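## Task

Bring the mug to the coffee table in the neighbouring room. It fails if the mug drops more than a few centimetres, is struck hard, or does not end up upright. The robot must not tip over or finish leaning. The mug must stay on the table without the robot supporting it.

## Robot and tools

ROBOT. TidyBot++ has a single arm and no second one. The base is 0.54 m long, 0.50 m wide and 0.38 m tall and rolls on four driven casters. On top sits a seven-joint arm with a two-finger gripper. The shoulder is 0.12 m ahead of the base centre and 0.68 m above the floor. There are two cameras. base_camera is fixed to the base, looks forward and down, and gives 644x364 images. wrist_camera is a fisheye on the hand that looks along it and gives 644x476 images. The arm begins folded with the hand facing down, reaching up to 0.08 m past the base front, with the elbow as high as 1.15 m. Loose objects can now and then get a small shove.

FRAMES. In the base frame the origin is on the floor under the base centre, with x forward, y left and z up. hand_pose is reported in this frame for the point between the finger pads. Its z axis runs out along the fingers and its y axis is the closing direction. The odometry frame is the base frame as it was when the scene began. Heading is positive to the left and runs from -3.142 to 3.142. base_tilt is in degrees, positive when leaning forward or right. Tilt and odometry carry a fixed bias of roughly 1 degree plus noise, and odometry counts wheel slip as travel.

execute_actions. actions is a list holding one action or nothing; an empty list only reports state and images. cameras is a list of names (base_camera, wrist_camera, all). Leaving it out, or passing null or ["all"], gives both; [] gives none. An action may contain:
- base: exactly one relative move, measured from the base position in the latest state report. translate_m: metres straight ahead, forward positive, -2 to 2. strafe_m: metres sideways, left positive, -2 to 2. rotate_rad: radians of turn in place, counter-clockwise from above positive, -6.3 to 6.3.
- joints: a map from joint name to an absolute target. Arm joints are in radians. joint_1_rad, joint_3_rad, joint_5_rad and joint_7_rad turn without end and take the shorter way, so send steps under half a turn. joint_2_rad is limited to -2.249..2.249, joint_4_rad to -2.579..2.579 and joint_6_rad to -2.099..2.099. gripper_pos is a unitless 0 (open, about 85 mm gap) to 1 (closed). The pad gap is about 85*(1-gripper_pos) mm.
- speeds: optional caps for this action only. translate_m and strafe_m take 0.05 to 0.5 m/s and rotate_rad takes 0.1 to 1.57 rad/s; the maximum is the default.
All motions in one action start at once. An action lasts at most 15 s, and a base move that would need over 8.667 s at its cap is refused. Any unknown key or out-of-range number refuses the whole call and nothing moves. A joint or base left out of an action may still be pushing toward its previous target.

Joint directions: joint_1 positive turns the arm clockwise from above, the opposite of heading. With joint_1=0, joint_3=3.14 and joint_5=0 the arm stays in the vertical x-z plane. Lean from vertical is joint_2 for the upper arm (0.42 m), joint_2-joint_4 for the forearm (0.31 m) and joint_2-joint_4-joint_6 for the hand (0.31 m). Hand reach is the sum of length*sin and height is the sum of length*cos, both from the shoulder. From 3.14, positive joint_3 or joint_5 swings a bent-forward segment to the robot's right. With the hand down, positive joint_7 turns it counter-clockwise from above; at 1.57 the fingers open toward left and right. A hand facing down cannot go much above 0.94 m, and less the farther out it is. Closed fingertips reach about 20 mm beyond the hand point.

wait(seconds 0-10) commands nothing and returns state and images. zoom_image(camera, region [x0,y0,x1,y1] in pixels, at most 504x504) enlarges part of that camera's latest full image. read_manual(section "licences") only returns licence texts. finished_scene(scene) ends the current scene and cannot be undone, so the object must already rest correctly on its own. The result then states whether it succeeded and gives the next task.

RESULTS. base_status and joint_status describe how the last accepted action ended. done means reached; for the base it only means the wheels turned enough, so check images. off_target means stopped away from the target and possibly still pushing. contact_stop and time_out mean the old target was dropped and the part holds still. A blocked base shoves until time runs out, and can still read done. "joint command not followed" with a "cause:" means a self-collision check withheld the arm targets, while a gripper target still runs. Affected joints read not_followed and may be retried later. on_its_own lists motion you did not command. motor_effort gives percent of maximum, with the peak in brackets. ARM HIT means a hard strike on the base or the arm itself. For the gripper, done at 1 means an empty hand and off_target means something is held. If any result reports a stop, the remaining motion calls in that reply are skipped.

ACCURACY. Friction can leave joints a little short while still reporting done. To fix this, send the last command plus (wanted minus read). Expect the hand 1-2 cm off, more at full reach. A carried load makes the arm sag. While holding something, never send a joint its present reading, because that lets it sink. Odometry drifts a few cm and degrees over many moves.

SAFETY. A sensor reaching 104.5 N m (joints 1-4) or 51.3 N m (joints 5-7) triggers a torque fault. Warnings come at 56.7 and 29.4. A fault freezes arm and gripper for 10 s while the base keeps going. Never drive with the arm snagged on something around 0.8 m up or higher, since the robot can topple. Sideways force on a raised hand can lift wheels, and backing away rights a lean. No check stops the arm from hitting the base. Holding loads heats motors: MOTOR HOT appears at 60 °C, and at 75 °C an OVER-TEMPERATURE FAULT lets the arm sink. Keys then read limit_stop_at_motor_heat and should be sent again. Avoid drops, slams, hard pushes and knocking things over. The robot holds its last command while you think.

CAMERAS. OpenCV-style calibration is given: base_camera is pinhole+radial, fx=fy=357.609, centre (321.533,179.097), at about [0.225,0.003,0.349] in the base frame. wrist_camera is a fisheye with fx=fy=353.403, centre (325.36,244.876); its pose follows the arm and is less certain.

Each tool is called after "Emit:" as name(argument=value, ...), one argument or row to a line, values as JSON.

## Session

Emit:
execute_actions(
  actions=[],
)

Scene clock: 0.00 s.
base_odometry: x=+0.000 y=+0.000 heading=+0.000 (m, m, rad; odometry frame)
base_tilt: forward=+0.6 right=+0.4 (deg)
base_status: not commanded
joint_positions: joint_1_rad=-0.004 joint_2_rad=-0.364 joint_3_rad=+3.184 joint_4_rad=-2.502 joint_5_rad=+0.030 joint_6_rad=-0.921 joint_7_rad=+1.528 gripper_pos=+0.000
joint_status: not commanded
motor_effort: joint_1_rad=+2 joint_2_rad=-1 joint_3_rad=+1 joint_4_rad=+13 joint_5_rad=+0 joint_6_rad=+0 joint_7_rad=+0 (%)
hand_pose: x=+0.2603 y=-0.0099 z=+0.5960 quat_wxyz=(+0.005, +0.999, -0.031, +0.041) (m; base frame)
pictures: base_camera, wrist_camera
Images, in order (width x height): base_camera 644x364, wrist_camera 644x476.

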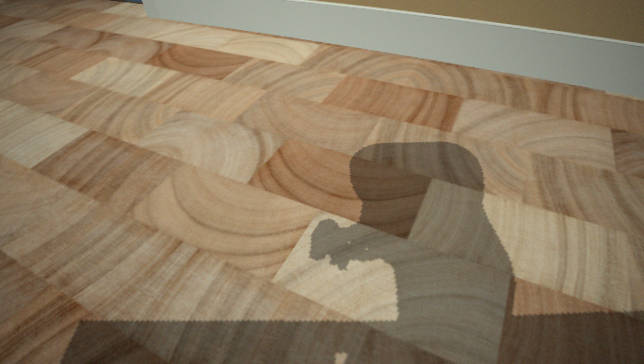

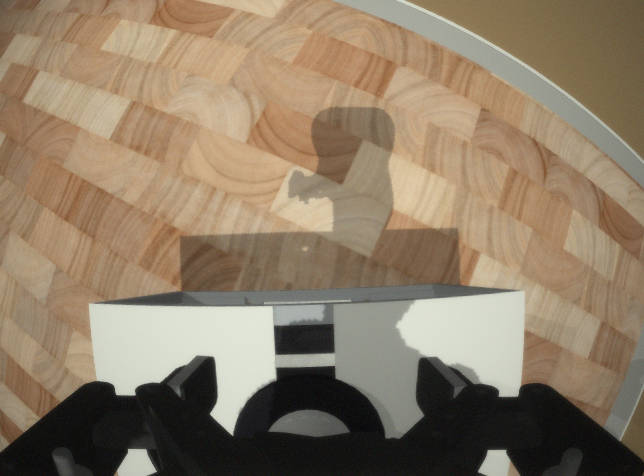

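Emit:
execute_actions(
  actions=[
    {"joints":{"joint_6_rad":0.35,"joint_1_rad":-0.8}},
  ],
  cameras=["wrist_camera"],
)

Emit:
execute_actions(
  actions=[
    {"joints":{"joint_1_rad":-2.4}},
  ],
  cameras=["wrist_camera"],
)

Scene clock: 2.60 s.
base_odometry: x=+0.000 y=+0.000 heading=+0.000 (m, m, rad; odometry frame)
base_tilt: forward=+0.5 right=+0.4 (deg)
base_status: not commanded
joint_positions: joint_1_rad=-0.790 joint_2_rad=-0.364 joint_3_rad=+3.184 joint_4_rad=-2.502 joint_5_rad=+0.030 joint_6_rad=+0.320 joint_7_rad=+1.528 gripper_pos=+0.000
joint_status: all done
motor_effort: joint_1_rad=+1(0) joint_2_rad=-7(7) joint_3_rad=+1(2) joint_4_rad=+20(20) joint_5_rad=+0(0) joint_6_rad=+8(9) joint_7_rad=+0(0) (%)
hand_pose: x=+0.4232 y=+0.2862 z=+0.8300 quat_wxyz=(-0.238, +0.737, +0.282, +0.566) (m; base frame)
pictures: wrist_camera
camera_calibration (this result's frames):
wrist_camera: T_world_to_cam=[[0.678252, -0.734056, -0.0336998, -0.0501074], [-0.221726, -0.160716, -0.961773, 0.992453], [0.70058, 0.659796, -0.271766, -0.127971], [0, 0, 0, 1]] pos_world=[0.343692, 0.207156, 0.918048]
Images, in order (width x height): wrist_camera 644x476.

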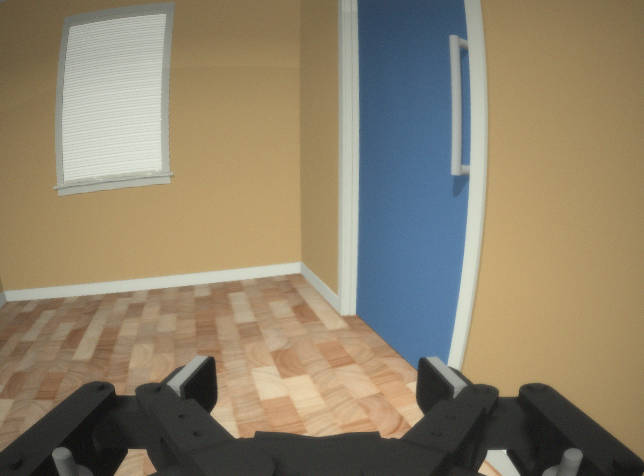

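Scene clock: 5.40 s.
base_odometry: x=+0.000 y=+0.000 heading=+0.000 (m, m, rad; odometry frame)
base_tilt: forward=+0.5 right=+0.4 (deg)
base_status: not commanded
joint_positions: joint_1_rad=-2.390 joint_2_rad=-0.364 joint_3_rad=+3.184 joint_4_rad=-2.502 joint_5_rad=+0.030 joint_6_rad=+0.320 joint_7_rad=+1.528 gripper_pos=+0.000
joint_status: all done
motor_effort: joint_1_rad=+0(2) joint_2_rad=-7(7) joint_3_rad=+1(2) joint_4_rad=+20(20) joint_5_rad=+0(0) joint_6_rad=+9(8) joint_7_rad=+0(0) (%)
hand_pose: x=-0.1760 y=+0.2957 z=+0.8300 quat_wxyz=(-0.572, +0.311, +0.725, +0.224) (m; base frame)
pictures: wrist_camera
camera_calibration (this result's frames):
wrist_camera: T_world_to_cam=[[0.714005, 0.699329, -0.0336999, -0.0543619], [0.167101, -0.216954, -0.961773, 0.946183], [-0.679908, 0.681079, -0.271765, 0.0363069], [0, 0, 0, 1]] pos_world=[-0.0946082, 0.218568, 0.918048]
Images, in order (width x height): wrist_camera 644x476.

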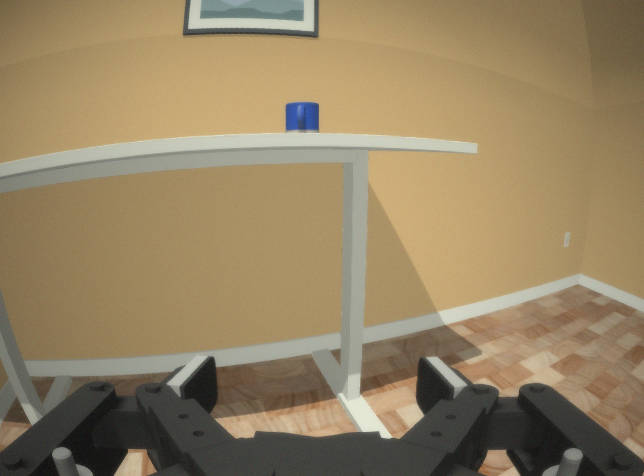

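Emit:
execute_actions(
  actions=[
    {"base":{"rotate_rad":-0.4},"joints":{"joint_1_rad":0}},
  ],
  cameras=[],
)

Emit:
execute_actions(
  actions=[
    {"base":{"strafe_m":1.4}},
  ],
)

Scene clock: 10.60 s.
base_odometry: x=+0.000 y=+0.000 heading=-0.400 (m, m, rad; odometry frame)
base_tilt: forward=+0.5 right=+0.4 (deg)
base_status: done
joint_positions: joint_1_rad=-0.011 joint_2_rad=-0.364 joint_3_rad=+3.184 joint_4_rad=-2.502 joint_5_rad=+0.030 joint_6_rad=+0.320 joint_7_rad=+1.528 gripper_pos=+0.000
joint_status: all done
motor_effort: joint_1_rad=+1(1) joint_2_rad=-7(8) joint_3_rad=+1(2) joint_4_rad=+20(20) joint_5_rad=+0(0) joint_6_rad=+8(8) joint_7_rad=+0(0) (%)
hand_pose: x=+0.5366 y=-0.0101 z=+0.8300 quat_wxyz=(-0.005, +0.789, -0.019, +0.614) (m; base frame)
pictures: none
No camera images: the call's "cameras" was empty. Leave "cameras" out to get every camera's image.

Scene clock: 14.77 s.
base_odometry: x=+0.546 y=+1.289 heading=-0.400 (m, m, rad; odometry frame)
base_tilt: forward=+0.5 right=+0.4 (deg)
base_status: done
joint_positions: joint_1_rad=-0.009 joint_2_rad=-0.364 joint_3_rad=+3.184 joint_4_rad=-2.502 joint_5_rad=+0.030 joint_6_rad=+0.320 joint_7_rad=+1.528 gripper_pos=+0.000
joint_status: not commanded
motor_effort: joint_1_rad=+1(2) joint_2_rad=-7(8) joint_3_rad=+1(3) joint_4_rad=+20(20) joint_5_rad=+0(0) joint_6_rad=+8(9) joint_7_rad=+0(0) (%)
hand_pose: x=+0.5366 y=-0.0105 z=+0.8300 quat_wxyz=(-0.005, +0.789, -0.019, +0.614) (m; base frame)
pictures: base_camera, wrist_camera
camera_calibration (this result's frames):
wrist_camera: T_world_to_cam=[[-0.0342448, -0.998845, -0.0336998, 0.0346797], [-0.270649, 0.0417281, -0.961773, 0.998275], [0.962069, -0.0238149, -0.271766, -0.159088], [0, 0, 0, 1]] pos_world=[0.424423, -0.0108051, 0.918048]
Images, in order (width x height): base_camera 644x364, wrist_camera 644x476.

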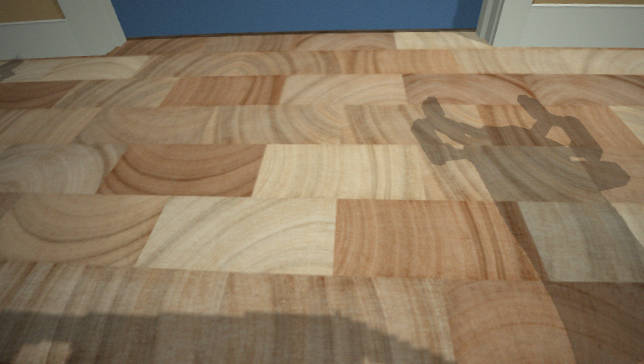

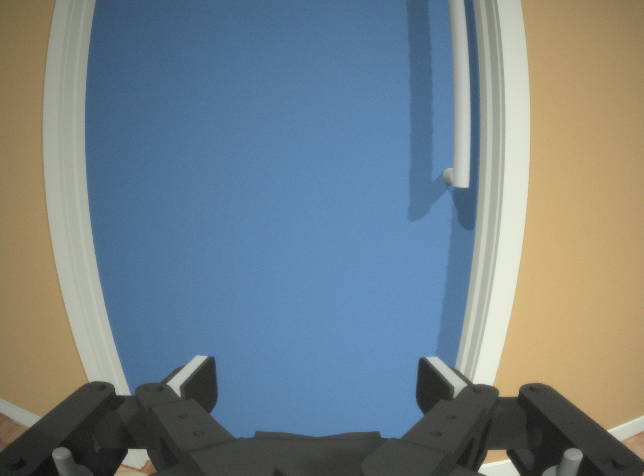

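Emit:
execute_actions(
  actions=[
    {"base":{"strafe_m":0.06},"joints":{"joint_2_rad":-1.0,"joint_4_rad":-1.2,"joint_6_rad":-1.5}},
  ],
  cameras=[],
)

Emit:
execute_actions(
  actions=[
    {"base":{"translate_m":0.74}},
  ],
  cameras=[],
)

Emit:
execute_actions(
  actions=[
    {"base":{"translate_m":0.2},"speeds":{"translate_m":0.08}},
  ],
)

Scene clock: 18.77 s.
base_odometry: x=+0.570 y=+1.345 heading=-0.401 (m, m, rad; odometry frame)
base_tilt: forward=+0.5 right=+0.4 (deg)
base_status: done
joint_positions: joint_1_rad=-0.009 joint_2_rad=-0.989 joint_3_rad=+3.184 joint_4_rad=-1.212 joint_5_rad=+0.030 joint_6_rad=-1.468 joint_7_rad=+1.528 gripper_pos=+0.000
joint_status: all done
motor_effort: joint_1_rad=+0(1) joint_2_rad=+23(25) joint_3_rad=+1(3) joint_4_rad=+10(24) joint_5_rad=+0(0) joint_6_rad=+9(9) joint_7_rad=+0(0) (%)
hand_pose: x=+0.1461 y=-0.0261 z=+1.1820 quat_wxyz=(-0.011, +0.748, -0.042, +0.663) (m; base frame)
pictures: none
No camera images: the call's "cameras" was empty. Leave "cameras" out to get every camera's image.

Scene clock: 21.60 s.
base_odometry: x=+1.251 y=+1.056 heading=-0.401 (m, m, rad; odometry frame)
base_tilt: forward=+0.5 right=+0.4 (deg)
base_status: done
joint_positions: joint_1_rad=-0.009 joint_2_rad=-0.992 joint_3_rad=+3.184 joint_4_rad=-1.212 joint_5_rad=+0.030 joint_6_rad=-1.468 joint_7_rad=+1.528 gripper_pos=+0.000
joint_status: not commanded
motor_effort: joint_1_rad=+1(0) joint_2_rad=+22(26) joint_3_rad=+1(1) joint_4_rad=+10(11) joint_5_rad=+0(0) joint_6_rad=+9(9) joint_7_rad=+0(0) (%)
hand_pose: x=+0.1444 y=-0.0261 z=+1.1823 quat_wxyz=(-0.011, +0.747, -0.042, +0.664) (m; base frame)
pictures: none
No camera images: the call's "cameras" was empty. Leave "cameras" out to get every camera's image.

Scene clock: 24.63 s.
base_odometry: x=+1.436 y=+0.978 heading=-0.400 (m, m, rad; odometry frame)
base_tilt: forward=+0.5 right=+0.4 (deg)
base_status: done
joint_positions: joint_1_rad=-0.008 joint_2_rad=-0.994 joint_3_rad=+3.184 joint_4_rad=-1.211 joint_5_rad=+0.030 joint_6_rad=-1.468 joint_7_rad=+1.528 gripper_pos=+0.000
joint_status: not commanded
motor_effort: joint_1_rad=+1(2) joint_2_rad=+23(30) joint_3_rad=+1(0) joint_4_rad=+9(11) joint_5_rad=-1(1) joint_6_rad=+9(9) joint_7_rad=+0(1) (%)
hand_pose: x=+0.1430 y=-0.0262 z=+1.1827 quat_wxyz=(-0.011, +0.745, -0.042, +0.665) (m; base frame)
pictures: base_camera, wrist_camera
camera_calibration (this result's frames):
wrist_camera: T_world_to_cam=[[-0.058332, -0.99545, -0.0753411, 0.0702452], [-0.138344, 0.082802, -0.986917, 1.24353], [0.988665, -0.0471459, -0.142544, 0.157842], [0, 0, 0, 1]] pos_world=[0.0200785, -0.0255992, 1.25505]
Images, in order (width x height): base_camera 644x364, wrist_camera 644x476.

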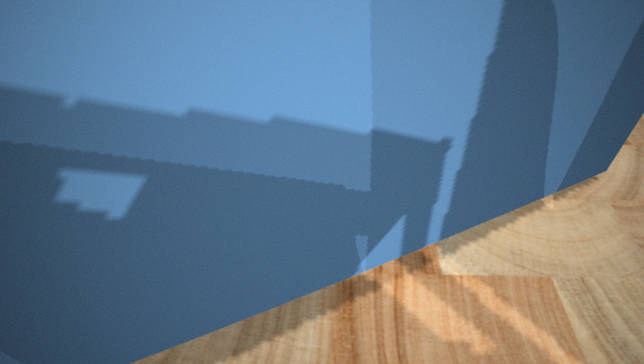

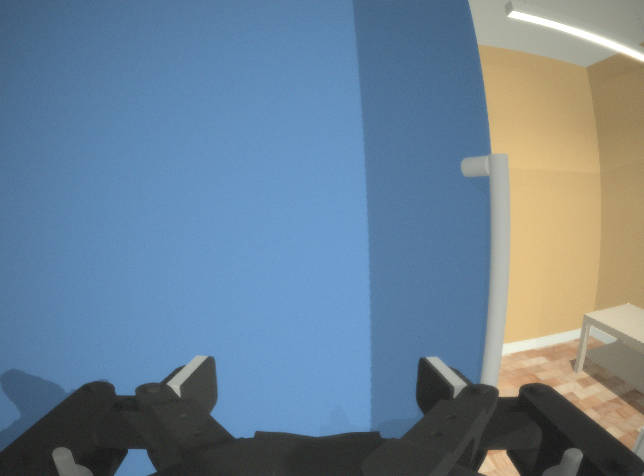

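Emit:
execute_actions(
  actions=[
    {"base":{"translate_m":-0.9}},
  ],
)

Emit:
execute_actions(
  actions=[
    {"base":{"rotate_rad":3.14},"joints":{"joint_6_rad":-1.7}},
  ],
  cameras=[],
)

Emit:
execute_actions(
  actions=[
    {"base":{"strafe_m":1.0}},
  ],
)

Scene clock: 28.97 s.
base_odometry: x=+0.607 y=+1.329 heading=-0.401 (m, m, rad; odometry frame)
base_tilt: forward=+0.5 right=+0.4 (deg)
base_status: done
joint_positions: joint_1_rad=-0.008 joint_2_rad=-0.996 joint_3_rad=+3.184 joint_4_rad=-1.209 joint_5_rad=+0.030 joint_6_rad=-1.468 joint_7_rad=+1.528 gripper_pos=+0.000
joint_status: not commanded
motor_effort: joint_1_rad=+1(3) joint_2_rad=+23(26) joint_3_rad=+1(0) joint_4_rad=+9(11) joint_5_rad=+0(1) joint_6_rad=+9(9) joint_7_rad=+0(0) (%)
hand_pose: x=+0.1415 y=-0.0262 z=+1.1832 quat_wxyz=(-0.011, +0.744, -0.042, +0.666) (m; base frame)
pictures: base_camera, wrist_camera
camera_calibration (this result's frames):
wrist_camera: T_world_to_cam=[[-0.0582848, -0.995438, -0.075536, 0.0703993], [-0.135065, 0.0828319, -0.987368, 1.24387], [0.989121, -0.0473463, -0.139276, 0.155362], [0, 0, 0, 1]] pos_world=[0.0184338, -0.0255979, 1.25511]
Images, in order (width x height): base_camera 644x364, wrist_camera 644x476.

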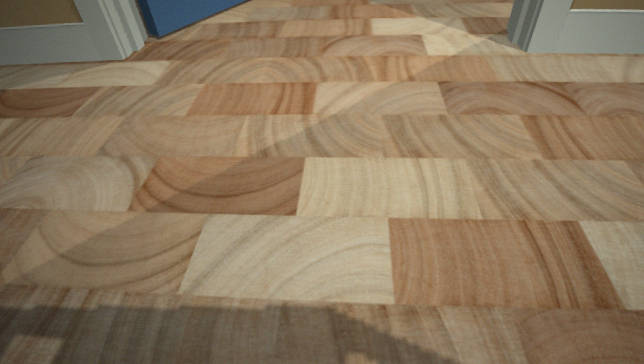

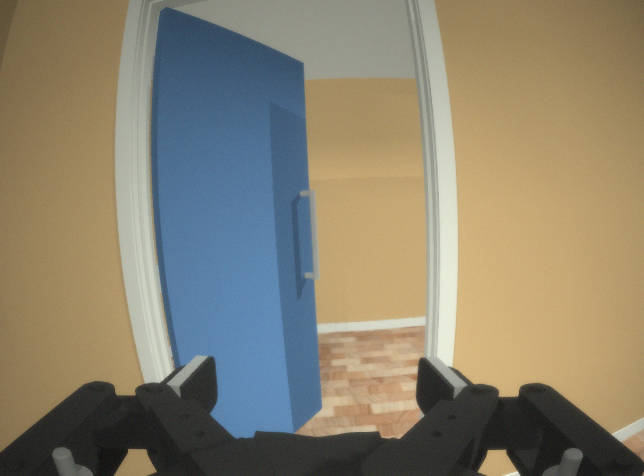

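Scene clock: 32.27 s.
base_odometry: x=+0.607 y=+1.329 heading=+2.739 (m, m, rad; odometry frame)
base_tilt: forward=+0.5 right=+0.4 (deg)
base_status: done
joint_positions: joint_1_rad=-0.008 joint_2_rad=-0.996 joint_3_rad=+3.184 joint_4_rad=-1.209 joint_5_rad=+0.030 joint_6_rad=-1.687 joint_7_rad=+1.528 gripper_pos=+0.000
joint_status: all done
motor_effort: joint_1_rad=+1(1) joint_2_rad=+23(24) joint_3_rad=+1(2) joint_4_rad=+9(11) joint_5_rad=+0(1) joint_6_rad=+8(10) joint_7_rad=+0(0) (%)
hand_pose: x=+0.1267 y=-0.0236 z=+1.1170 quat_wxyz=(-0.011, +0.812, -0.044, +0.581) (m; base frame)
pictures: none
No camera images: the call's "cameras" was empty. Leave "cameras" out to get every camera's image.

Scene clock: 35.63 s.
base_odometry: x=+0.215 y=+0.409 heading=+2.739 (m, m, rad; odometry frame)
base_tilt: forward=+0.5 right=+0.4 (deg)
base_status: done
joint_positions: joint_1_rad=-0.003 joint_2_rad=-0.996 joint_3_rad=+3.184 joint_4_rad=-1.209 joint_5_rad=+0.030 joint_6_rad=-1.687 joint_7_rad=+1.528 gripper_pos=+0.000
joint_status: not commanded
motor_effort: joint_1_rad=+0(4) joint_2_rad=+23(24) joint_3_rad=+1(1) joint_4_rad=+9(9) joint_5_rad=+0(1) joint_6_rad=+8(8) joint_7_rad=+0(0) (%)
hand_pose: x=+0.1266 y=-0.0236 z=+1.1170 quat_wxyz=(-0.010, +0.812, -0.046, +0.581) (m; base frame)
pictures: base_camera, wrist_camera
camera_calibration (this result's frames):
wrist_camera: T_world_to_cam=[[-0.0733926, -0.994746, -0.0713676, 0.0643388], [-0.345359, 0.0924831, -0.933903, 1.14346], [0.935596, -0.0438941, -0.350332, 0.403643], [0, 0, 0, 1]] pos_world=[0.0219805, -0.0240328, 1.21389]
Images, in order (width x height): base_camera 644x364, wrist_camera 644x476.

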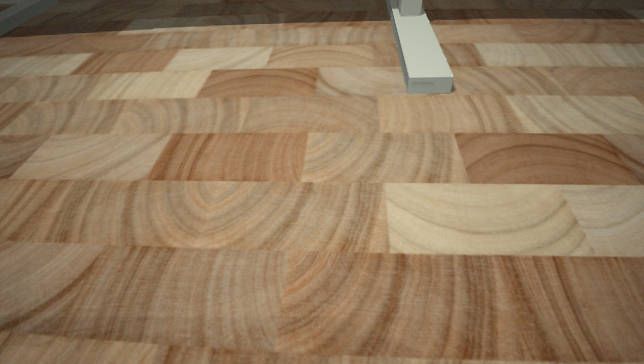

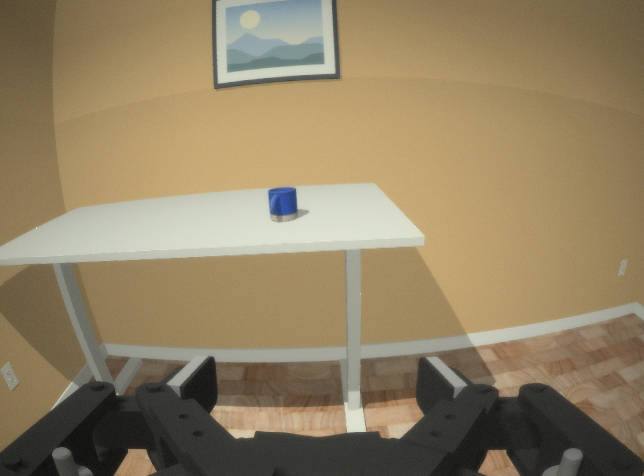

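Emit:
zoom_image(
  camera="wrist_camera",
  region=[220, 160, 360, 260],
)

Region (220, 160, 360, 260) of wrist_camera's 644x476 image, scaled by 3.600; it fills the top 360 rows of this view, and the rest is white.

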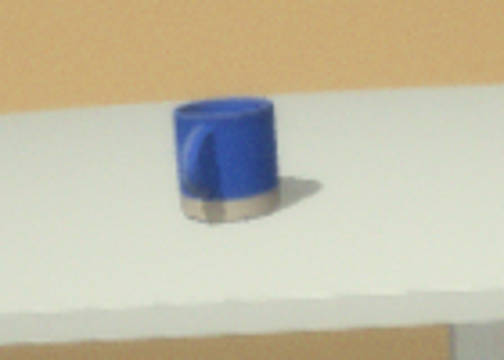

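Emit:
execute_actions(
  actions=[
    {"base":{"strafe_m":0.385},"joints":{"joint_3_rad":3.12,"joint_5_rad":-0.02,"joint_7_rad":1.6,"gripper_pos":0.4}},
  ],
  cameras=[],
)

Emit:
execute_actions(
  actions=[
    {"base":{"rotate_rad":-0.33},"joints":{"joint_2_rad":0.2,"joint_4_rad":-1.225,"joint_6_rad":-0.475}},
  ],
)

Scene clock: 40.40 s.
base_odometry: x=+0.065 y=+0.054 heading=+2.740 (m, m, rad; odometry frame)
base_tilt: forward=+0.5 right=+0.4 (deg)
base_status: done
joint_positions: joint_1_rad=+0.002 joint_2_rad=-0.996 joint_3_rad=+3.132 joint_4_rad=-1.209 joint_5_rad=+0.014 joint_6_rad=-1.687 joint_7_rad=+1.578 gripper_pos=+0.400
joint_status: all done
motor_effort: joint_1_rad=+1(4) joint_2_rad=+23(24) joint_3_rad=+2(3) joint_4_rad=+9(10) joint_5_rad=+0(2) joint_6_rad=+8(8) joint_7_rad=+0(1) (%)
hand_pose: x=+0.1267 y=+0.0006 z=+1.1171 quat_wxyz=(+0.010, +0.813, +0.002, +0.582) (m; base frame)
pictures: none
No camera images: the call's "cameras" was empty. Leave "cameras" out to get every camera's image.

Scene clock: 42.87 s.
base_odometry: x=+0.065 y=+0.054 heading=+2.410 (m, m, rad; odometry frame)
base_tilt: forward=+0.6 right=+0.4 (deg)
base_status: done
joint_positions: joint_1_rad=+0.002 joint_2_rad=+0.192 joint_3_rad=+3.132 joint_4_rad=-1.212 joint_5_rad=+0.014 joint_6_rad=-0.509 joint_7_rad=+1.578 gripper_pos=+0.400
joint_status: all done
motor_effort: joint_1_rad=+1(1) joint_2_rad=-32(34) joint_3_rad=+1(3) joint_4_rad=+22(24) joint_5_rad=+0(0) joint_6_rad=+8(8) joint_7_rad=+0(0) (%)
hand_pose: x=+0.8023 y=+0.0036 z=+1.0424 quat_wxyz=(+0.006, +0.817, +0.009, +0.576) (m; base frame)
pictures: base_camera, wrist_camera
camera_calibration (this result's frames):
wrist_camera: T_world_to_cam=[[-0.00240275, -0.999843, 0.0175795, -0.0139833], [-0.361587, -0.0155214, -0.932209, 1.31624], [0.932335, -0.00859638, -0.361493, -0.239293], [0, 0, 0, 1]] pos_world=[0.699005, 0.00439176, 1.14076]
Images, in order (width x height): base_camera 644x364, wrist_camera 644x476.

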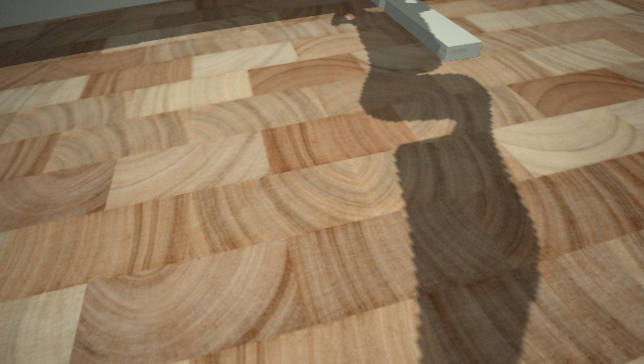

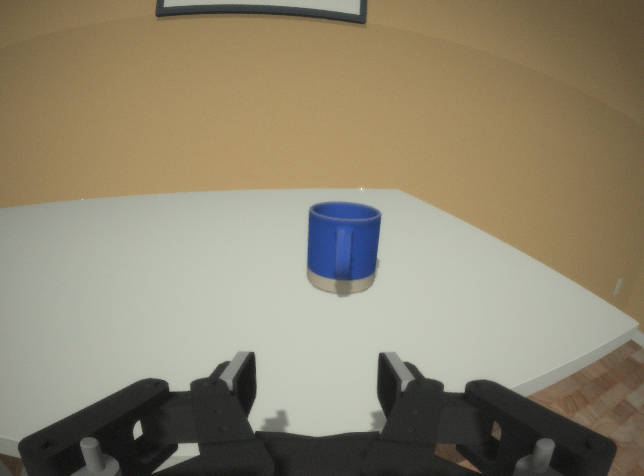

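Emit:
execute_actions(
  actions=[
    {"base":{"strafe_m":-0.02},"joints":{"joint_2_rad":0.295,"joint_6_rad":-0.38}},
  ],
  cameras=[],
)

Emit:
execute_actions(
  actions=[
    {"base":{"translate_m":0.09},"speeds":{"translate_m":0.15}},
  ],
  cameras=["wrist_camera"],
)

Scene clock: 44.93 s.
base_odometry: x=+0.078 y=+0.069 heading=+2.409 (m, m, rad; odometry frame)
base_tilt: forward=+0.5 right=+0.4 (deg)
base_status: done
joint_positions: joint_1_rad=+0.005 joint_2_rad=+0.288 joint_3_rad=+3.131 joint_4_rad=-1.215 joint_5_rad=+0.014 joint_6_rad=-0.413 joint_7_rad=+1.578 gripper_pos=+0.400
joint_status: all done
motor_effort: joint_1_rad=+1(4) joint_2_rad=-36(38) joint_3_rad=+1(1) joint_4_rad=+23(24) joint_5_rad=+0(1) joint_6_rad=+8(9) joint_7_rad=+0(0) (%)
hand_pose: x=+0.8448 y=+0.0027 z=+1.0013 quat_wxyz=(+0.005, +0.818, +0.008, +0.575) (m; base frame)
pictures: none
No camera images: the call's "cameras" was empty. Leave "cameras" out to get every camera's image.

Scene clock: 46.20 s.
base_odometry: x=+0.011 y=+0.130 heading=+2.409 (m, m, rad; odometry frame)
base_tilt: forward=+0.5 right=+0.3 (deg)
base_status: done
joint_positions: joint_1_rad=+0.005 joint_2_rad=+0.289 joint_3_rad=+3.131 joint_4_rad=-1.215 joint_5_rad=+0.014 joint_6_rad=-0.412 joint_7_rad=+1.578 gripper_pos=+0.400
joint_status: not commanded
motor_effort: joint_1_rad=+1(1) joint_2_rad=-36(39) joint_3_rad=+1(1) joint_4_rad=+23(24) joint_5_rad=+0(0) joint_6_rad=+8(9) joint_7_rad=+0(0) (%)
hand_pose: x=+0.8454 y=+0.0027 z=+1.0005 quat_wxyz=(+0.005, +0.818, +0.008, +0.575) (m; base frame)
pictures: wrist_camera
camera_calibration (this result's frames):
wrist_camera: T_world_to_cam=[[-0.00275651, -0.99986, 0.016506, -0.0126625], [-0.364365, -0.0143672, -0.931146, 1.29402], [0.931252, -0.00858093, -0.364274, -0.290967], [0, 0, 0, 1]] pos_world=[0.742423, 0.00343382, 1.09914]
Images, in order (width x height): wrist_camera 644x476.

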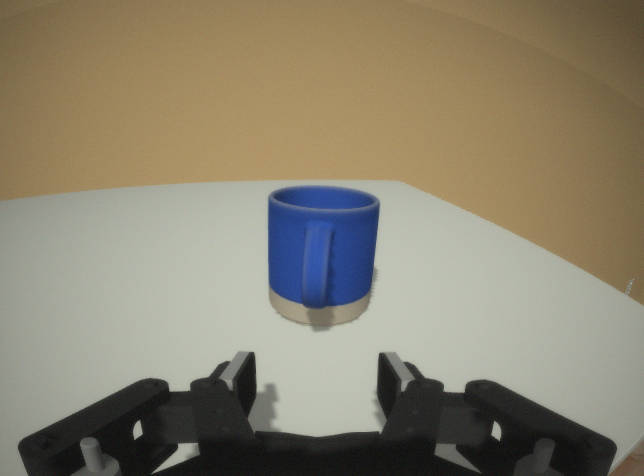

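Emit:
execute_actions(
  actions=[
    {"base":{"translate_m":0.075},"speeds":{"translate_m":0.1}},
  ],
  cameras=["wrist_camera"],
)

Scene clock: 48.10 s.
base_odometry: x=-0.044 y=+0.180 heading=+2.409 (m, m, rad; odometry frame)
base_tilt: forward=+0.5 right=+0.4 (deg)
base_status: done
joint_positions: joint_1_rad=+0.005 joint_2_rad=+0.290 joint_3_rad=+3.131 joint_4_rad=-1.215 joint_5_rad=+0.014 joint_6_rad=-0.412 joint_7_rad=+1.578 gripper_pos=+0.400
joint_status: not commanded
motor_effort: joint_1_rad=+0(0) joint_2_rad=-36(39) joint_3_rad=+1(0) joint_4_rad=+23(23) joint_5_rad=+0(0) joint_6_rad=+8(9) joint_7_rad=+0(0) (%)
hand_pose: x=+0.8458 y=+0.0027 z=+0.9998 quat_wxyz=(+0.005, +0.818, +0.008, +0.575) (m; base frame)
pictures: wrist_camera
camera_calibration (this result's frames):
wrist_camera: T_world_to_cam=[[-0.00274074, -0.99986, 0.0165019, -0.01266], [-0.365086, -0.0143624, -0.930863, 1.29384], [0.93097, -0.00857587, -0.364996, -0.2906], [0, 0, 0, 1]] pos_world=[0.742868, 0.00343229, 1.09853]
Images, in order (width x height): wrist_camera 644x476.

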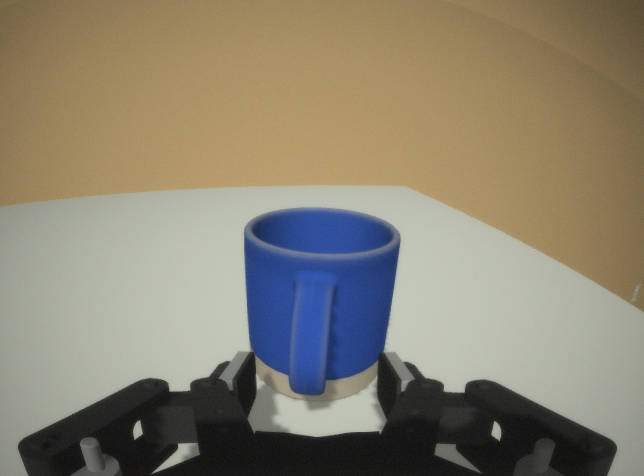

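Emit:
execute_actions(
  actions=[
    {"base":{"translate_m":0.017},"speeds":{"translate_m":0.05},"joints":{"joint_2_rad":0.272}},
  ],
  cameras=["wrist_camera"],
)

Emit:
execute_actions(
  actions=[
    {"joints":{"gripper_pos":1}},
  ],
  cameras=["wrist_camera"],
)

Scene clock: 49.70 s.
base_odometry: x=-0.057 y=+0.192 heading=+2.409 (m, m, rad; odometry frame)
base_tilt: forward=+0.6 right=+0.4 (deg)
base_status: done
joint_positions: joint_1_rad=+0.005 joint_2_rad=+0.284 joint_3_rad=+3.131 joint_4_rad=-1.215 joint_5_rad=+0.014 joint_6_rad=-0.411 joint_7_rad=+1.578 gripper_pos=+0.400
joint_status: all done
motor_effort: joint_1_rad=+1(0) joint_2_rad=-35(39) joint_3_rad=+1(0) joint_4_rad=+23(23) joint_5_rad=+0(0) joint_6_rad=+8(8) joint_7_rad=+0(0) (%)
hand_pose: x=+0.8436 y=+0.0027 z=+1.0047 quat_wxyz=(+0.005, +0.816, +0.008, +0.577) (m; base frame)
pictures: wrist_camera
camera_calibration (this result's frames):
wrist_camera: T_world_to_cam=[[-0.0028514, -0.99986, 0.016513, -0.0126534], [-0.358746, -0.0143911, -0.933324, 1.29472], [0.933431, -0.00858526, -0.358654, -0.295319], [0, 0, 0, 1]] pos_world=[0.740097, 0.00344541, 1.10268]
Images, in order (width x height): wrist_camera 644x476.

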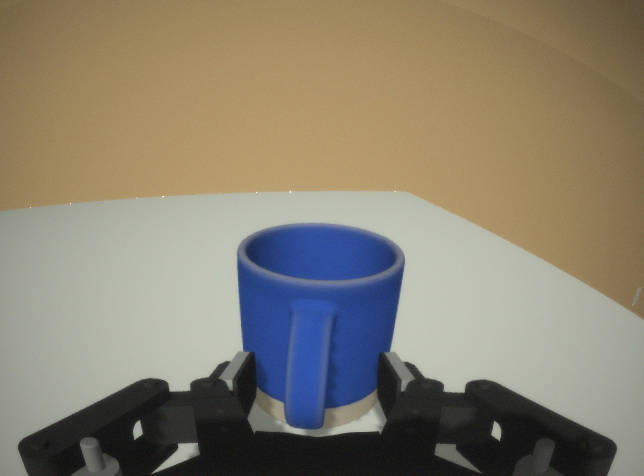

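Scene clock: 50.57 s.
base_odometry: x=-0.057 y=+0.192 heading=+2.409 (m, m, rad; odometry frame)
base_tilt: forward=+0.6 right=+0.4 (deg)
base_status: not commanded
joint_positions: joint_1_rad=+0.005 joint_2_rad=+0.283 joint_3_rad=+3.131 joint_4_rad=-1.215 joint_5_rad=+0.013 joint_6_rad=-0.410 joint_7_rad=+1.578 gripper_pos=+0.862
joint_status: gripper_pos off_target (ended at +0.862, target +1.000)
motor_effort: joint_1_rad=+1(2) joint_2_rad=-34(36) joint_3_rad=+1(0) joint_4_rad=+22(23) joint_5_rad=+0(1) joint_6_rad=+8(8) joint_7_rad=+1(1) (%)
hand_pose: x=+0.8438 y=+0.0028 z=+1.0051 quat_wxyz=(+0.005, +0.816, +0.008, +0.578) (m; base frame)
pictures: wrist_camera
camera_calibration (this result's frames):
wrist_camera: T_world_to_cam=[[-0.00278369, -0.999863, 0.0163126, -0.0124424], [-0.357593, -0.0142387, -0.933769, 1.29459], [0.933873, -0.0084326, -0.357504, -0.296806], [0, 0, 0, 1]] pos_world=[0.74008, 0.00348979, 1.10294]
Images, in order (width x height): wrist_camera 644x476.

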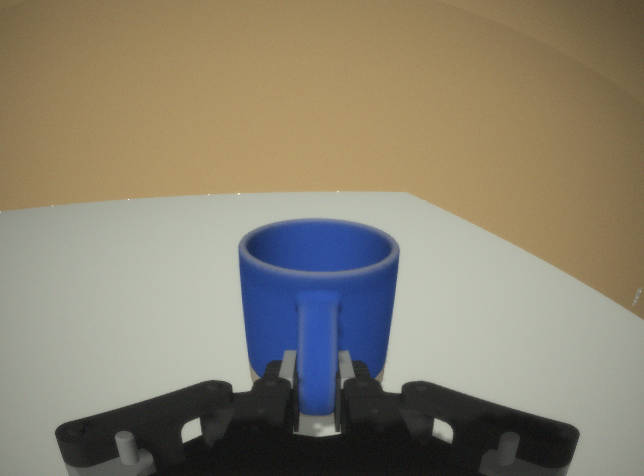

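Emit:
execute_actions(
  actions=[
    {"joints":{"joint_2_rad":0.1,"joint_6_rad":-0.6}},
  ],
  cameras=["wrist_camera"],
)

Emit:
execute_actions(
  actions=[
    {"base":{"rotate_rad":-2.81},"speeds":{"rotate_rad":1.0},"joints":{"joint_2_rad":-1.0,"joint_6_rad":-1.7}},
  ],
  cameras=["wrist_camera"],
)

Scene clock: 52.40 s.
base_odometry: x=-0.057 y=+0.192 heading=+2.409 (m, m, rad; odometry frame)
base_tilt: forward=+0.5 right=+0.3 (deg)
base_status: not commanded
joint_positions: joint_1_rad=+0.005 joint_2_rad=+0.124 joint_3_rad=+3.131 joint_4_rad=-1.233 joint_5_rad=+0.013 joint_6_rad=-0.586 joint_7_rad=+1.578 gripper_pos=+0.862
joint_status: all done
motor_effort: joint_1_rad=+1(1) joint_2_rad=-32(42) joint_3_rad=+1(1) joint_4_rad=+26(27) joint_5_rad=+0(1) joint_6_rad=+11(11) joint_7_rad=+0(1) (%)
hand_pose: x=+0.7680 y=+0.0024 z=+1.0527 quat_wxyz=(+0.006, +0.826, +0.008, +0.564) (m; base frame)
pictures: wrist_camera
camera_calibration (this result's frames):
wrist_camera: T_world_to_cam=[[-0.00412953, -0.99983, 0.0179472, -0.0144936], [-0.389334, -0.0149237, -0.920976, 1.3229], [0.921087, -0.0107907, -0.389206, -0.16584], [0, 0, 0, 1]] pos_world=[0.667744, 0.00346197, 1.15407]
Images, in order (width x height): wrist_camera 644x476.

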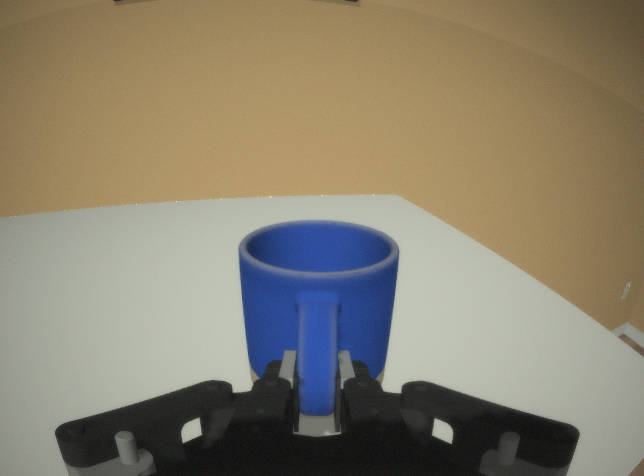

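Scene clock: 56.13 s.
base_odometry: x=-0.057 y=+0.192 heading=-0.401 (m, m, rad; odometry frame)
base_tilt: forward=+0.5 right=+0.4 (deg)
base_status: done
joint_positions: joint_1_rad=+0.004 joint_2_rad=-0.989 joint_3_rad=+3.126 joint_4_rad=-1.235 joint_5_rad=+0.012 joint_6_rad=-1.689 joint_7_rad=+1.578 gripper_pos=+0.862
joint_status: all done
motor_effort: joint_1_rad=+1(4) joint_2_rad=+22(36) joint_3_rad=+2(2) joint_4_rad=+12(27) joint_5_rad=+0(1) joint_6_rad=+11(12) joint_7_rad=+0(0) (%)
hand_pose: x=+0.1346 y=+0.0033 z=+1.1069 quat_wxyz=(+0.011, +0.823, +0.005, +0.567) (m; base frame)
pictures: wrist_camera
camera_calibration (this result's frames):
wrist_camera: T_world_to_cam=[[-0.0142217, -0.999649, 0.0223691, -0.0207301], [-0.38135, -0.0152578, -0.924305, 1.12883], [0.924322, -0.0216756, -0.380999, 0.429187], [0, 0, 0, 1]] pos_world=[0.0334785, 0.00580368, 1.20737]
Images, in order (width x height): wrist_camera 644x476.

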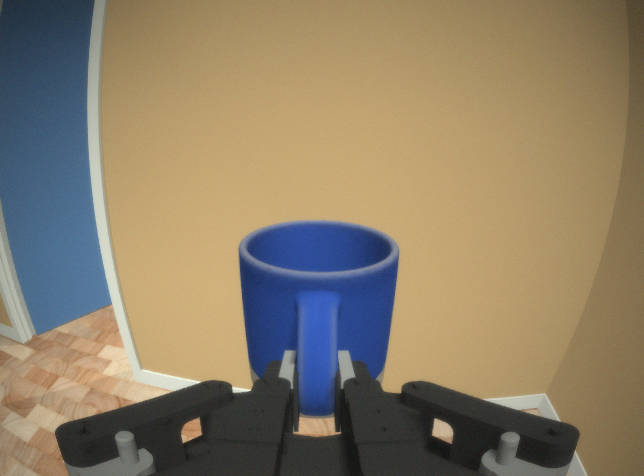

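Emit:
execute_actions(
  actions=[
    {"base":{"strafe_m":1.27}},
  ],
  cameras=[],
)

Emit:
execute_actions(
  actions=[
    {"base":{"translate_m":0.5}},
  ],
)

Scene clock: 60.37 s.
base_odometry: x=+0.439 y=+1.361 heading=-0.401 (m, m, rad; odometry frame)
base_tilt: forward=+0.5 right=+0.4 (deg)
base_status: done
joint_positions: joint_1_rad=+0.003 joint_2_rad=-0.989 joint_3_rad=+3.126 joint_4_rad=-1.235 joint_5_rad=+0.012 joint_6_rad=-1.689 joint_7_rad=+1.578 gripper_pos=+0.862
joint_status: not commanded
motor_effort: joint_1_rad=+0(3) joint_2_rad=+22(23) joint_3_rad=+3(4) joint_4_rad=+12(12) joint_5_rad=+1(1) joint_6_rad=+11(12) joint_7_rad=+0(0) (%)
hand_pose: x=+0.1346 y=+0.0035 z=+1.1069 quat_wxyz=(+0.010, +0.823, +0.006, +0.567) (m; base frame)
pictures: none
No camera images: the call's "cameras" was empty. Leave "cameras" out to get every camera's image.

Scene clock: 62.73 s.
base_odometry: x=+0.900 y=+1.166 heading=-0.401 (m, m, rad; odometry frame)
base_tilt: forward=+0.5 right=+0.4 (deg)
base_status: done
joint_positions: joint_1_rad=+0.003 joint_2_rad=-0.989 joint_3_rad=+3.126 joint_4_rad=-1.235 joint_5_rad=+0.012 joint_6_rad=-1.689 joint_7_rad=+1.578 gripper_pos=+0.862
joint_status: not commanded
motor_effort: joint_1_rad=+0(1) joint_2_rad=+22(26) joint_3_rad=+2(3) joint_4_rad=+12(14) joint_5_rad=+1(0) joint_6_rad=+11(11) joint_7_rad=+0(0) (%)
hand_pose: x=+0.1347 y=+0.0035 z=+1.1068 quat_wxyz=(+0.010, +0.823, +0.006, +0.567) (m; base frame)
pictures: base_camera, wrist_camera
camera_calibration (this result's frames):
wrist_camera: T_world_to_cam=[[-0.012519, -0.999674, 0.0222546, -0.020581], [-0.381634, -0.0157947, -0.924178, 1.12872], [0.924229, -0.0200629, -0.381312, 0.429428], [0, 0, 0, 1]] pos_world=[0.0336124, 0.00586915, 1.20735]
Images, in order (width x height): base_camera 644x364, wrist_camera 644x476.

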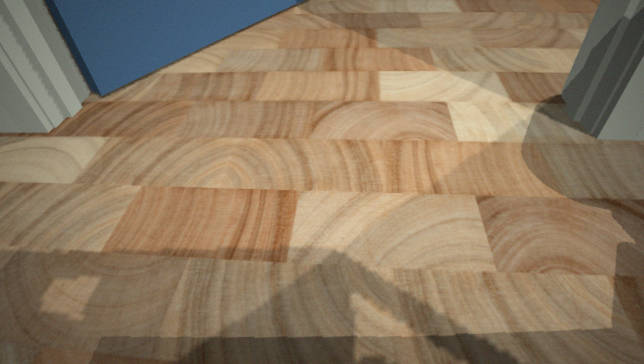

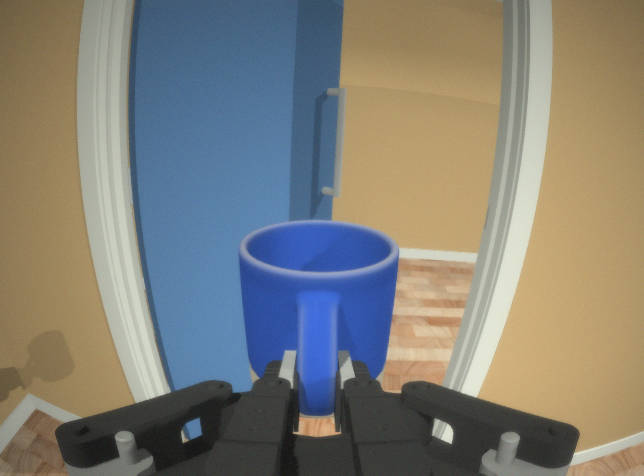

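Emit:
execute_actions(
  actions=[
    {"base":{"strafe_m":-0.07}},
  ],
  cameras=[],
)

Emit:
execute_actions(
  actions=[
    {"base":{"translate_m":0.75}},
  ],
  cameras=["base_camera"],
)

Emit:
execute_actions(
  actions=[
    {"base":{"translate_m":0.45},"speeds":{"translate_m":0.15}},
  ],
)

Scene clock: 64.27 s.
base_odometry: x=+0.872 y=+1.101 heading=-0.401 (m, m, rad; odometry frame)
base_tilt: forward=+0.5 right=+0.4 (deg)
base_status: done
joint_positions: joint_1_rad=-0.003 joint_2_rad=-0.989 joint_3_rad=+3.126 joint_4_rad=-1.235 joint_5_rad=+0.011 joint_6_rad=-1.689 joint_7_rad=+1.578 gripper_pos=+0.862
joint_status: not commanded
motor_effort: joint_1_rad=+1(3) joint_2_rad=+22(24) joint_3_rad=+2(4) joint_4_rad=+12(13) joint_5_rad=+0(1) joint_6_rad=+11(11) joint_7_rad=+0(0) (%)
hand_pose: x=+0.1347 y=+0.0038 z=+1.1068 quat_wxyz=(+0.009, +0.823, +0.008, +0.567) (m; base frame)
pictures: none
No camera images: the call's "cameras" was empty. Leave "cameras" out to get every camera's image.

Scene clock: 67.13 s.
base_odometry: x=+1.563 y=+0.808 heading=-0.401 (m, m, rad; odometry frame)
base_tilt: forward=+0.5 right=+0.4 (deg)
base_status: done
joint_positions: joint_1_rad=-0.003 joint_2_rad=-0.991 joint_3_rad=+3.126 joint_4_rad=-1.235 joint_5_rad=+0.011 joint_6_rad=-1.689 joint_7_rad=+1.578 gripper_pos=+0.862
joint_status: not commanded
motor_effort: joint_1_rad=+1(1) joint_2_rad=+22(27) joint_3_rad=+2(2) joint_4_rad=+12(13) joint_5_rad=+0(0) joint_6_rad=+11(11) joint_7_rad=+0(0) (%)
hand_pose: x=+0.1338 y=+0.0038 z=+1.1069 quat_wxyz=(+0.009, +0.823, +0.008, +0.568) (m; base frame)
pictures: base_camera
Images, in order (width x height): base_camera 644x364.

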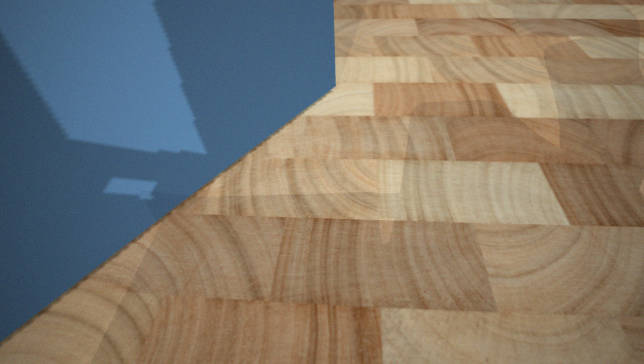

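Scene clock: 70.80 s.
base_odometry: x=+1.978 y=+0.633 heading=-0.401 (m, m, rad; odometry frame)
base_tilt: forward=+0.5 right=+0.4 (deg)
base_status: done
joint_positions: joint_1_rad=-0.003 joint_2_rad=-0.994 joint_3_rad=+3.126 joint_4_rad=-1.235 joint_5_rad=+0.008 joint_6_rad=-1.689 joint_7_rad=+1.578 gripper_pos=+0.862
joint_status: not commanded
motor_effort: joint_1_rad=+1(5) joint_2_rad=+22(30) joint_3_rad=+2(5) joint_4_rad=+12(15) joint_5_rad=+0(3) joint_6_rad=+11(12) joint_7_rad=+0(0) (%)
hand_pose: x=+0.1327 y=+0.0048 z=+1.1068 quat_wxyz=(+0.007, +0.822, +0.009, +0.569) (m; base frame)
pictures: base_camera, wrist_camera
camera_calibration (this result's frames):
wrist_camera: T_world_to_cam=[[-0.00321461, -0.999767, 0.0213283, -0.0195411], [-0.377368, -0.0185387, -0.925878, 1.12931], [0.926058, -0.011025, -0.377221, 0.426472], [0, 0, 0, 1]] pos_world=[0.031164, 0.00610116, 1.20689]
Images, in order (width x height): base_camera 644x364, wrist_camera 644x476.

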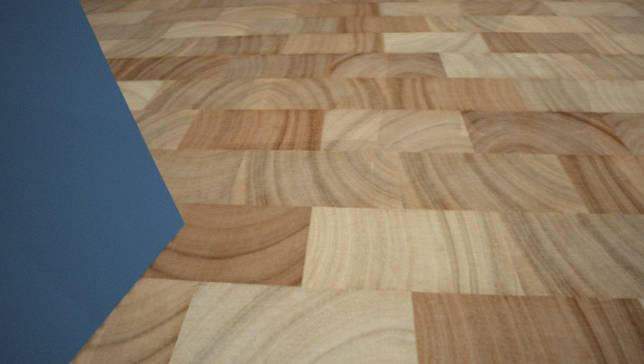

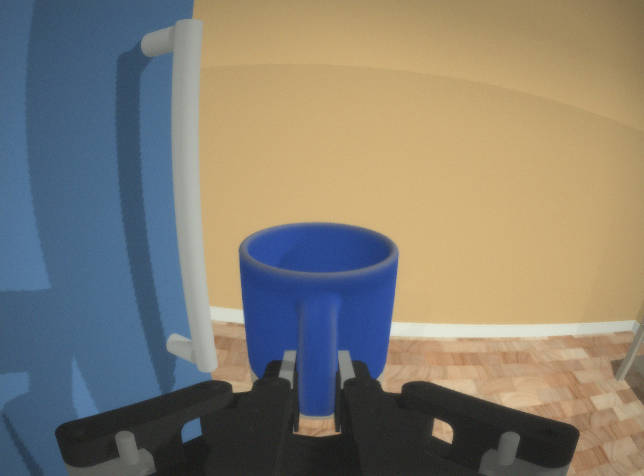

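Emit:
execute_actions(
  actions=[
    {"base":{"translate_m":0.15},"speeds":{"translate_m":0.15}},
  ],
  cameras=[],
)

Emit:
execute_actions(
  actions=[
    {"base":{"strafe_m":-0.25}},
  ],
  cameras=[],
)

Emit:
execute_actions(
  actions=[
    {"base":{"rotate_rad":-1.3},"speeds":{"rotate_rad":1.0}},
  ],
)

Scene clock: 73.10 s.
base_odometry: x=+2.116 y=+0.574 heading=-0.401 (m, m, rad; odometry frame)
base_tilt: forward=+0.5 right=+0.4 (deg)
base_status: done
joint_positions: joint_1_rad=-0.003 joint_2_rad=-0.995 joint_3_rad=+3.125 joint_4_rad=-1.235 joint_5_rad=+0.007 joint_6_rad=-1.689 joint_7_rad=+1.578 gripper_pos=+0.862
joint_status: not commanded
motor_effort: joint_1_rad=+1(4) joint_2_rad=+22(25) joint_3_rad=+2(5) joint_4_rad=+13(13) joint_5_rad=+0(2) joint_6_rad=+11(12) joint_7_rad=+0(0) (%)
hand_pose: x=+0.1323 y=+0.0050 z=+1.1068 quat_wxyz=(+0.007, +0.822, +0.009, +0.570) (m; base frame)
pictures: none
No camera images: the call's "cameras" was empty. Leave "cameras" out to get every camera's image.

Scene clock: 74.87 s.
base_odometry: x=+2.018 y=+0.344 heading=-0.400 (m, m, rad; odometry frame)
base_tilt: forward=+0.5 right=+0.5 (deg)
base_status: done
joint_positions: joint_1_rad=-0.005 joint_2_rad=-0.995 joint_3_rad=+3.125 joint_4_rad=-1.235 joint_5_rad=+0.007 joint_6_rad=-1.689 joint_7_rad=+1.578 gripper_pos=+0.862
joint_status: not commanded
motor_effort: joint_1_rad=+1(3) joint_2_rad=+22(24) joint_3_rad=+2(5) joint_4_rad=+12(13) joint_5_rad=+0(1) joint_6_rad=+11(11) joint_7_rad=+0(0) (%)
hand_pose: x=+0.1323 y=+0.0051 z=+1.1068 quat_wxyz=(+0.007, +0.822, +0.010, +0.570) (m; base frame)
pictures: none
No camera images: the call's "cameras" was empty. Leave "cameras" out to get every camera's image.

Scene clock: 77.10 s.
base_odometry: x=+2.018 y=+0.344 heading=-1.700 (m, m, rad; odometry frame)
base_tilt: forward=+0.5 right=+0.4 (deg)
base_status: done
joint_positions: joint_1_rad=-0.005 joint_2_rad=-0.995 joint_3_rad=+3.125 joint_4_rad=-1.235 joint_5_rad=+0.007 joint_6_rad=-1.689 joint_7_rad=+1.578 gripper_pos=+0.862
joint_status: not commanded
motor_effort: joint_1_rad=+1(1) joint_2_rad=+22(23) joint_3_rad=+2(3) joint_4_rad=+12(13) joint_5_rad=+0(1) joint_6_rad=+11(11) joint_7_rad=+0(0) (%)
hand_pose: x=+0.1323 y=+0.0051 z=+1.1068 quat_wxyz=(+0.007, +0.822, +0.010, +0.570) (m; base frame)
pictures: base_camera, wrist_camera
camera_calibration (this result's frames):
wrist_camera: T_world_to_cam=[[-0.000426123, -0.999771, 0.0214053, -0.0196535], [-0.37635, -0.0196712, -0.926269, 1.12945], [0.926477, -0.0084506, -0.376255, 0.425768], [0, 0, 0, 1]] pos_world=[0.0305956, 0.00616664, 1.20679]
Images, in order (width x height): base_camera 644x364, wrist_camera 644x476.

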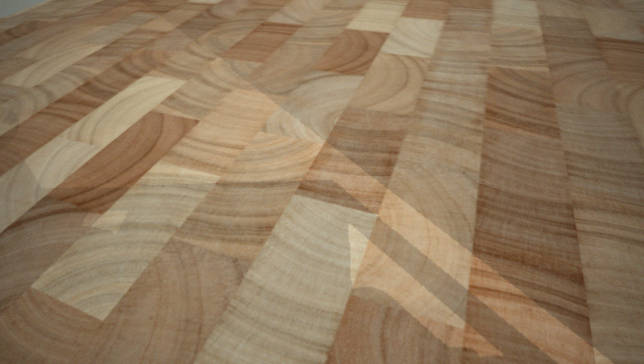

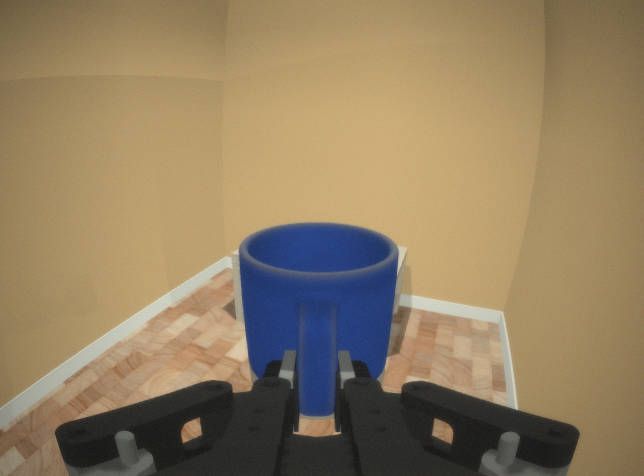

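Table is straight ahead behind the mug.

Emit:
execute_actions(
  actions=[
    {"base":{"translate_m":0.8},"joints":{"joint_1_rad":0.5}},
  ],
)

Scene clock: 80.20 s.
base_odometry: x=+1.915 y=-0.450 heading=-1.700 (m, m, rad; odometry frame)
base_tilt: forward=+0.5 right=+0.3 (deg)
base_status: done
joint_positions: joint_1_rad=+0.493 joint_2_rad=-0.996 joint_3_rad=+3.125 joint_4_rad=-1.235 joint_5_rad=+0.007 joint_6_rad=-1.689 joint_7_rad=+1.578 gripper_pos=+0.862
joint_status: all done
motor_effort: joint_1_rad=+0(1) joint_2_rad=+22(27) joint_3_rad=+2(3) joint_4_rad=+12(13) joint_5_rad=+1(1) joint_6_rad=+11(12) joint_7_rad=+0(0) (%)
hand_pose: x=+0.1328 y=-0.0016 z=+1.1068 quat_wxyz=(+0.147, +0.799, -0.192, +0.551) (m; base frame)
pictures: base_camera, wrist_camera
camera_calibration (this result's frames):
wrist_camera: T_world_to_cam=[[-0.477581, -0.878327, 0.021401, 0.0371307], [-0.339421, 0.161979, -0.926583, 1.12527], [0.810377, -0.449782, -0.375481, 0.439056], [0, 0, 0, 1]] pos_world=[0.0438721, 0.0478219, 1.20672]
Images, in order (width x height): base_camera 644x364, wrist_camera 644x476.

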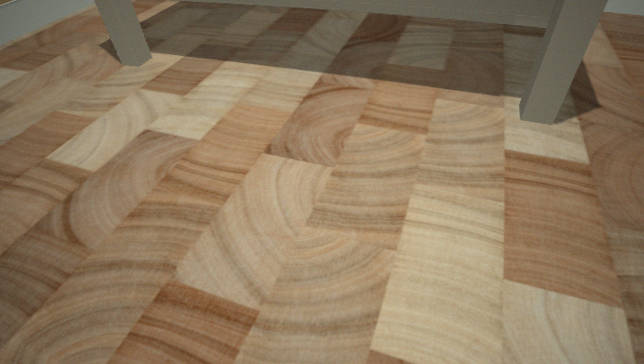

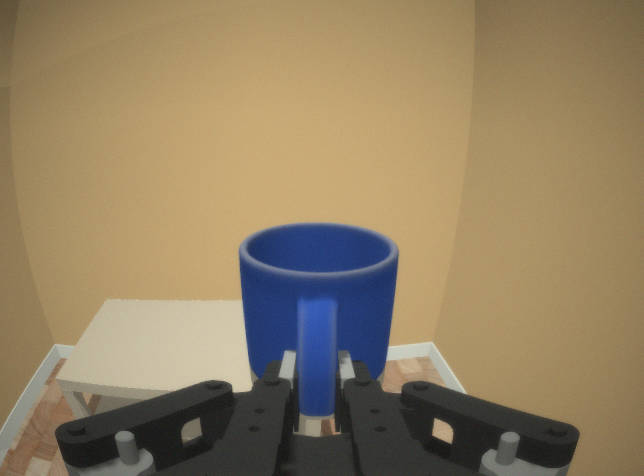

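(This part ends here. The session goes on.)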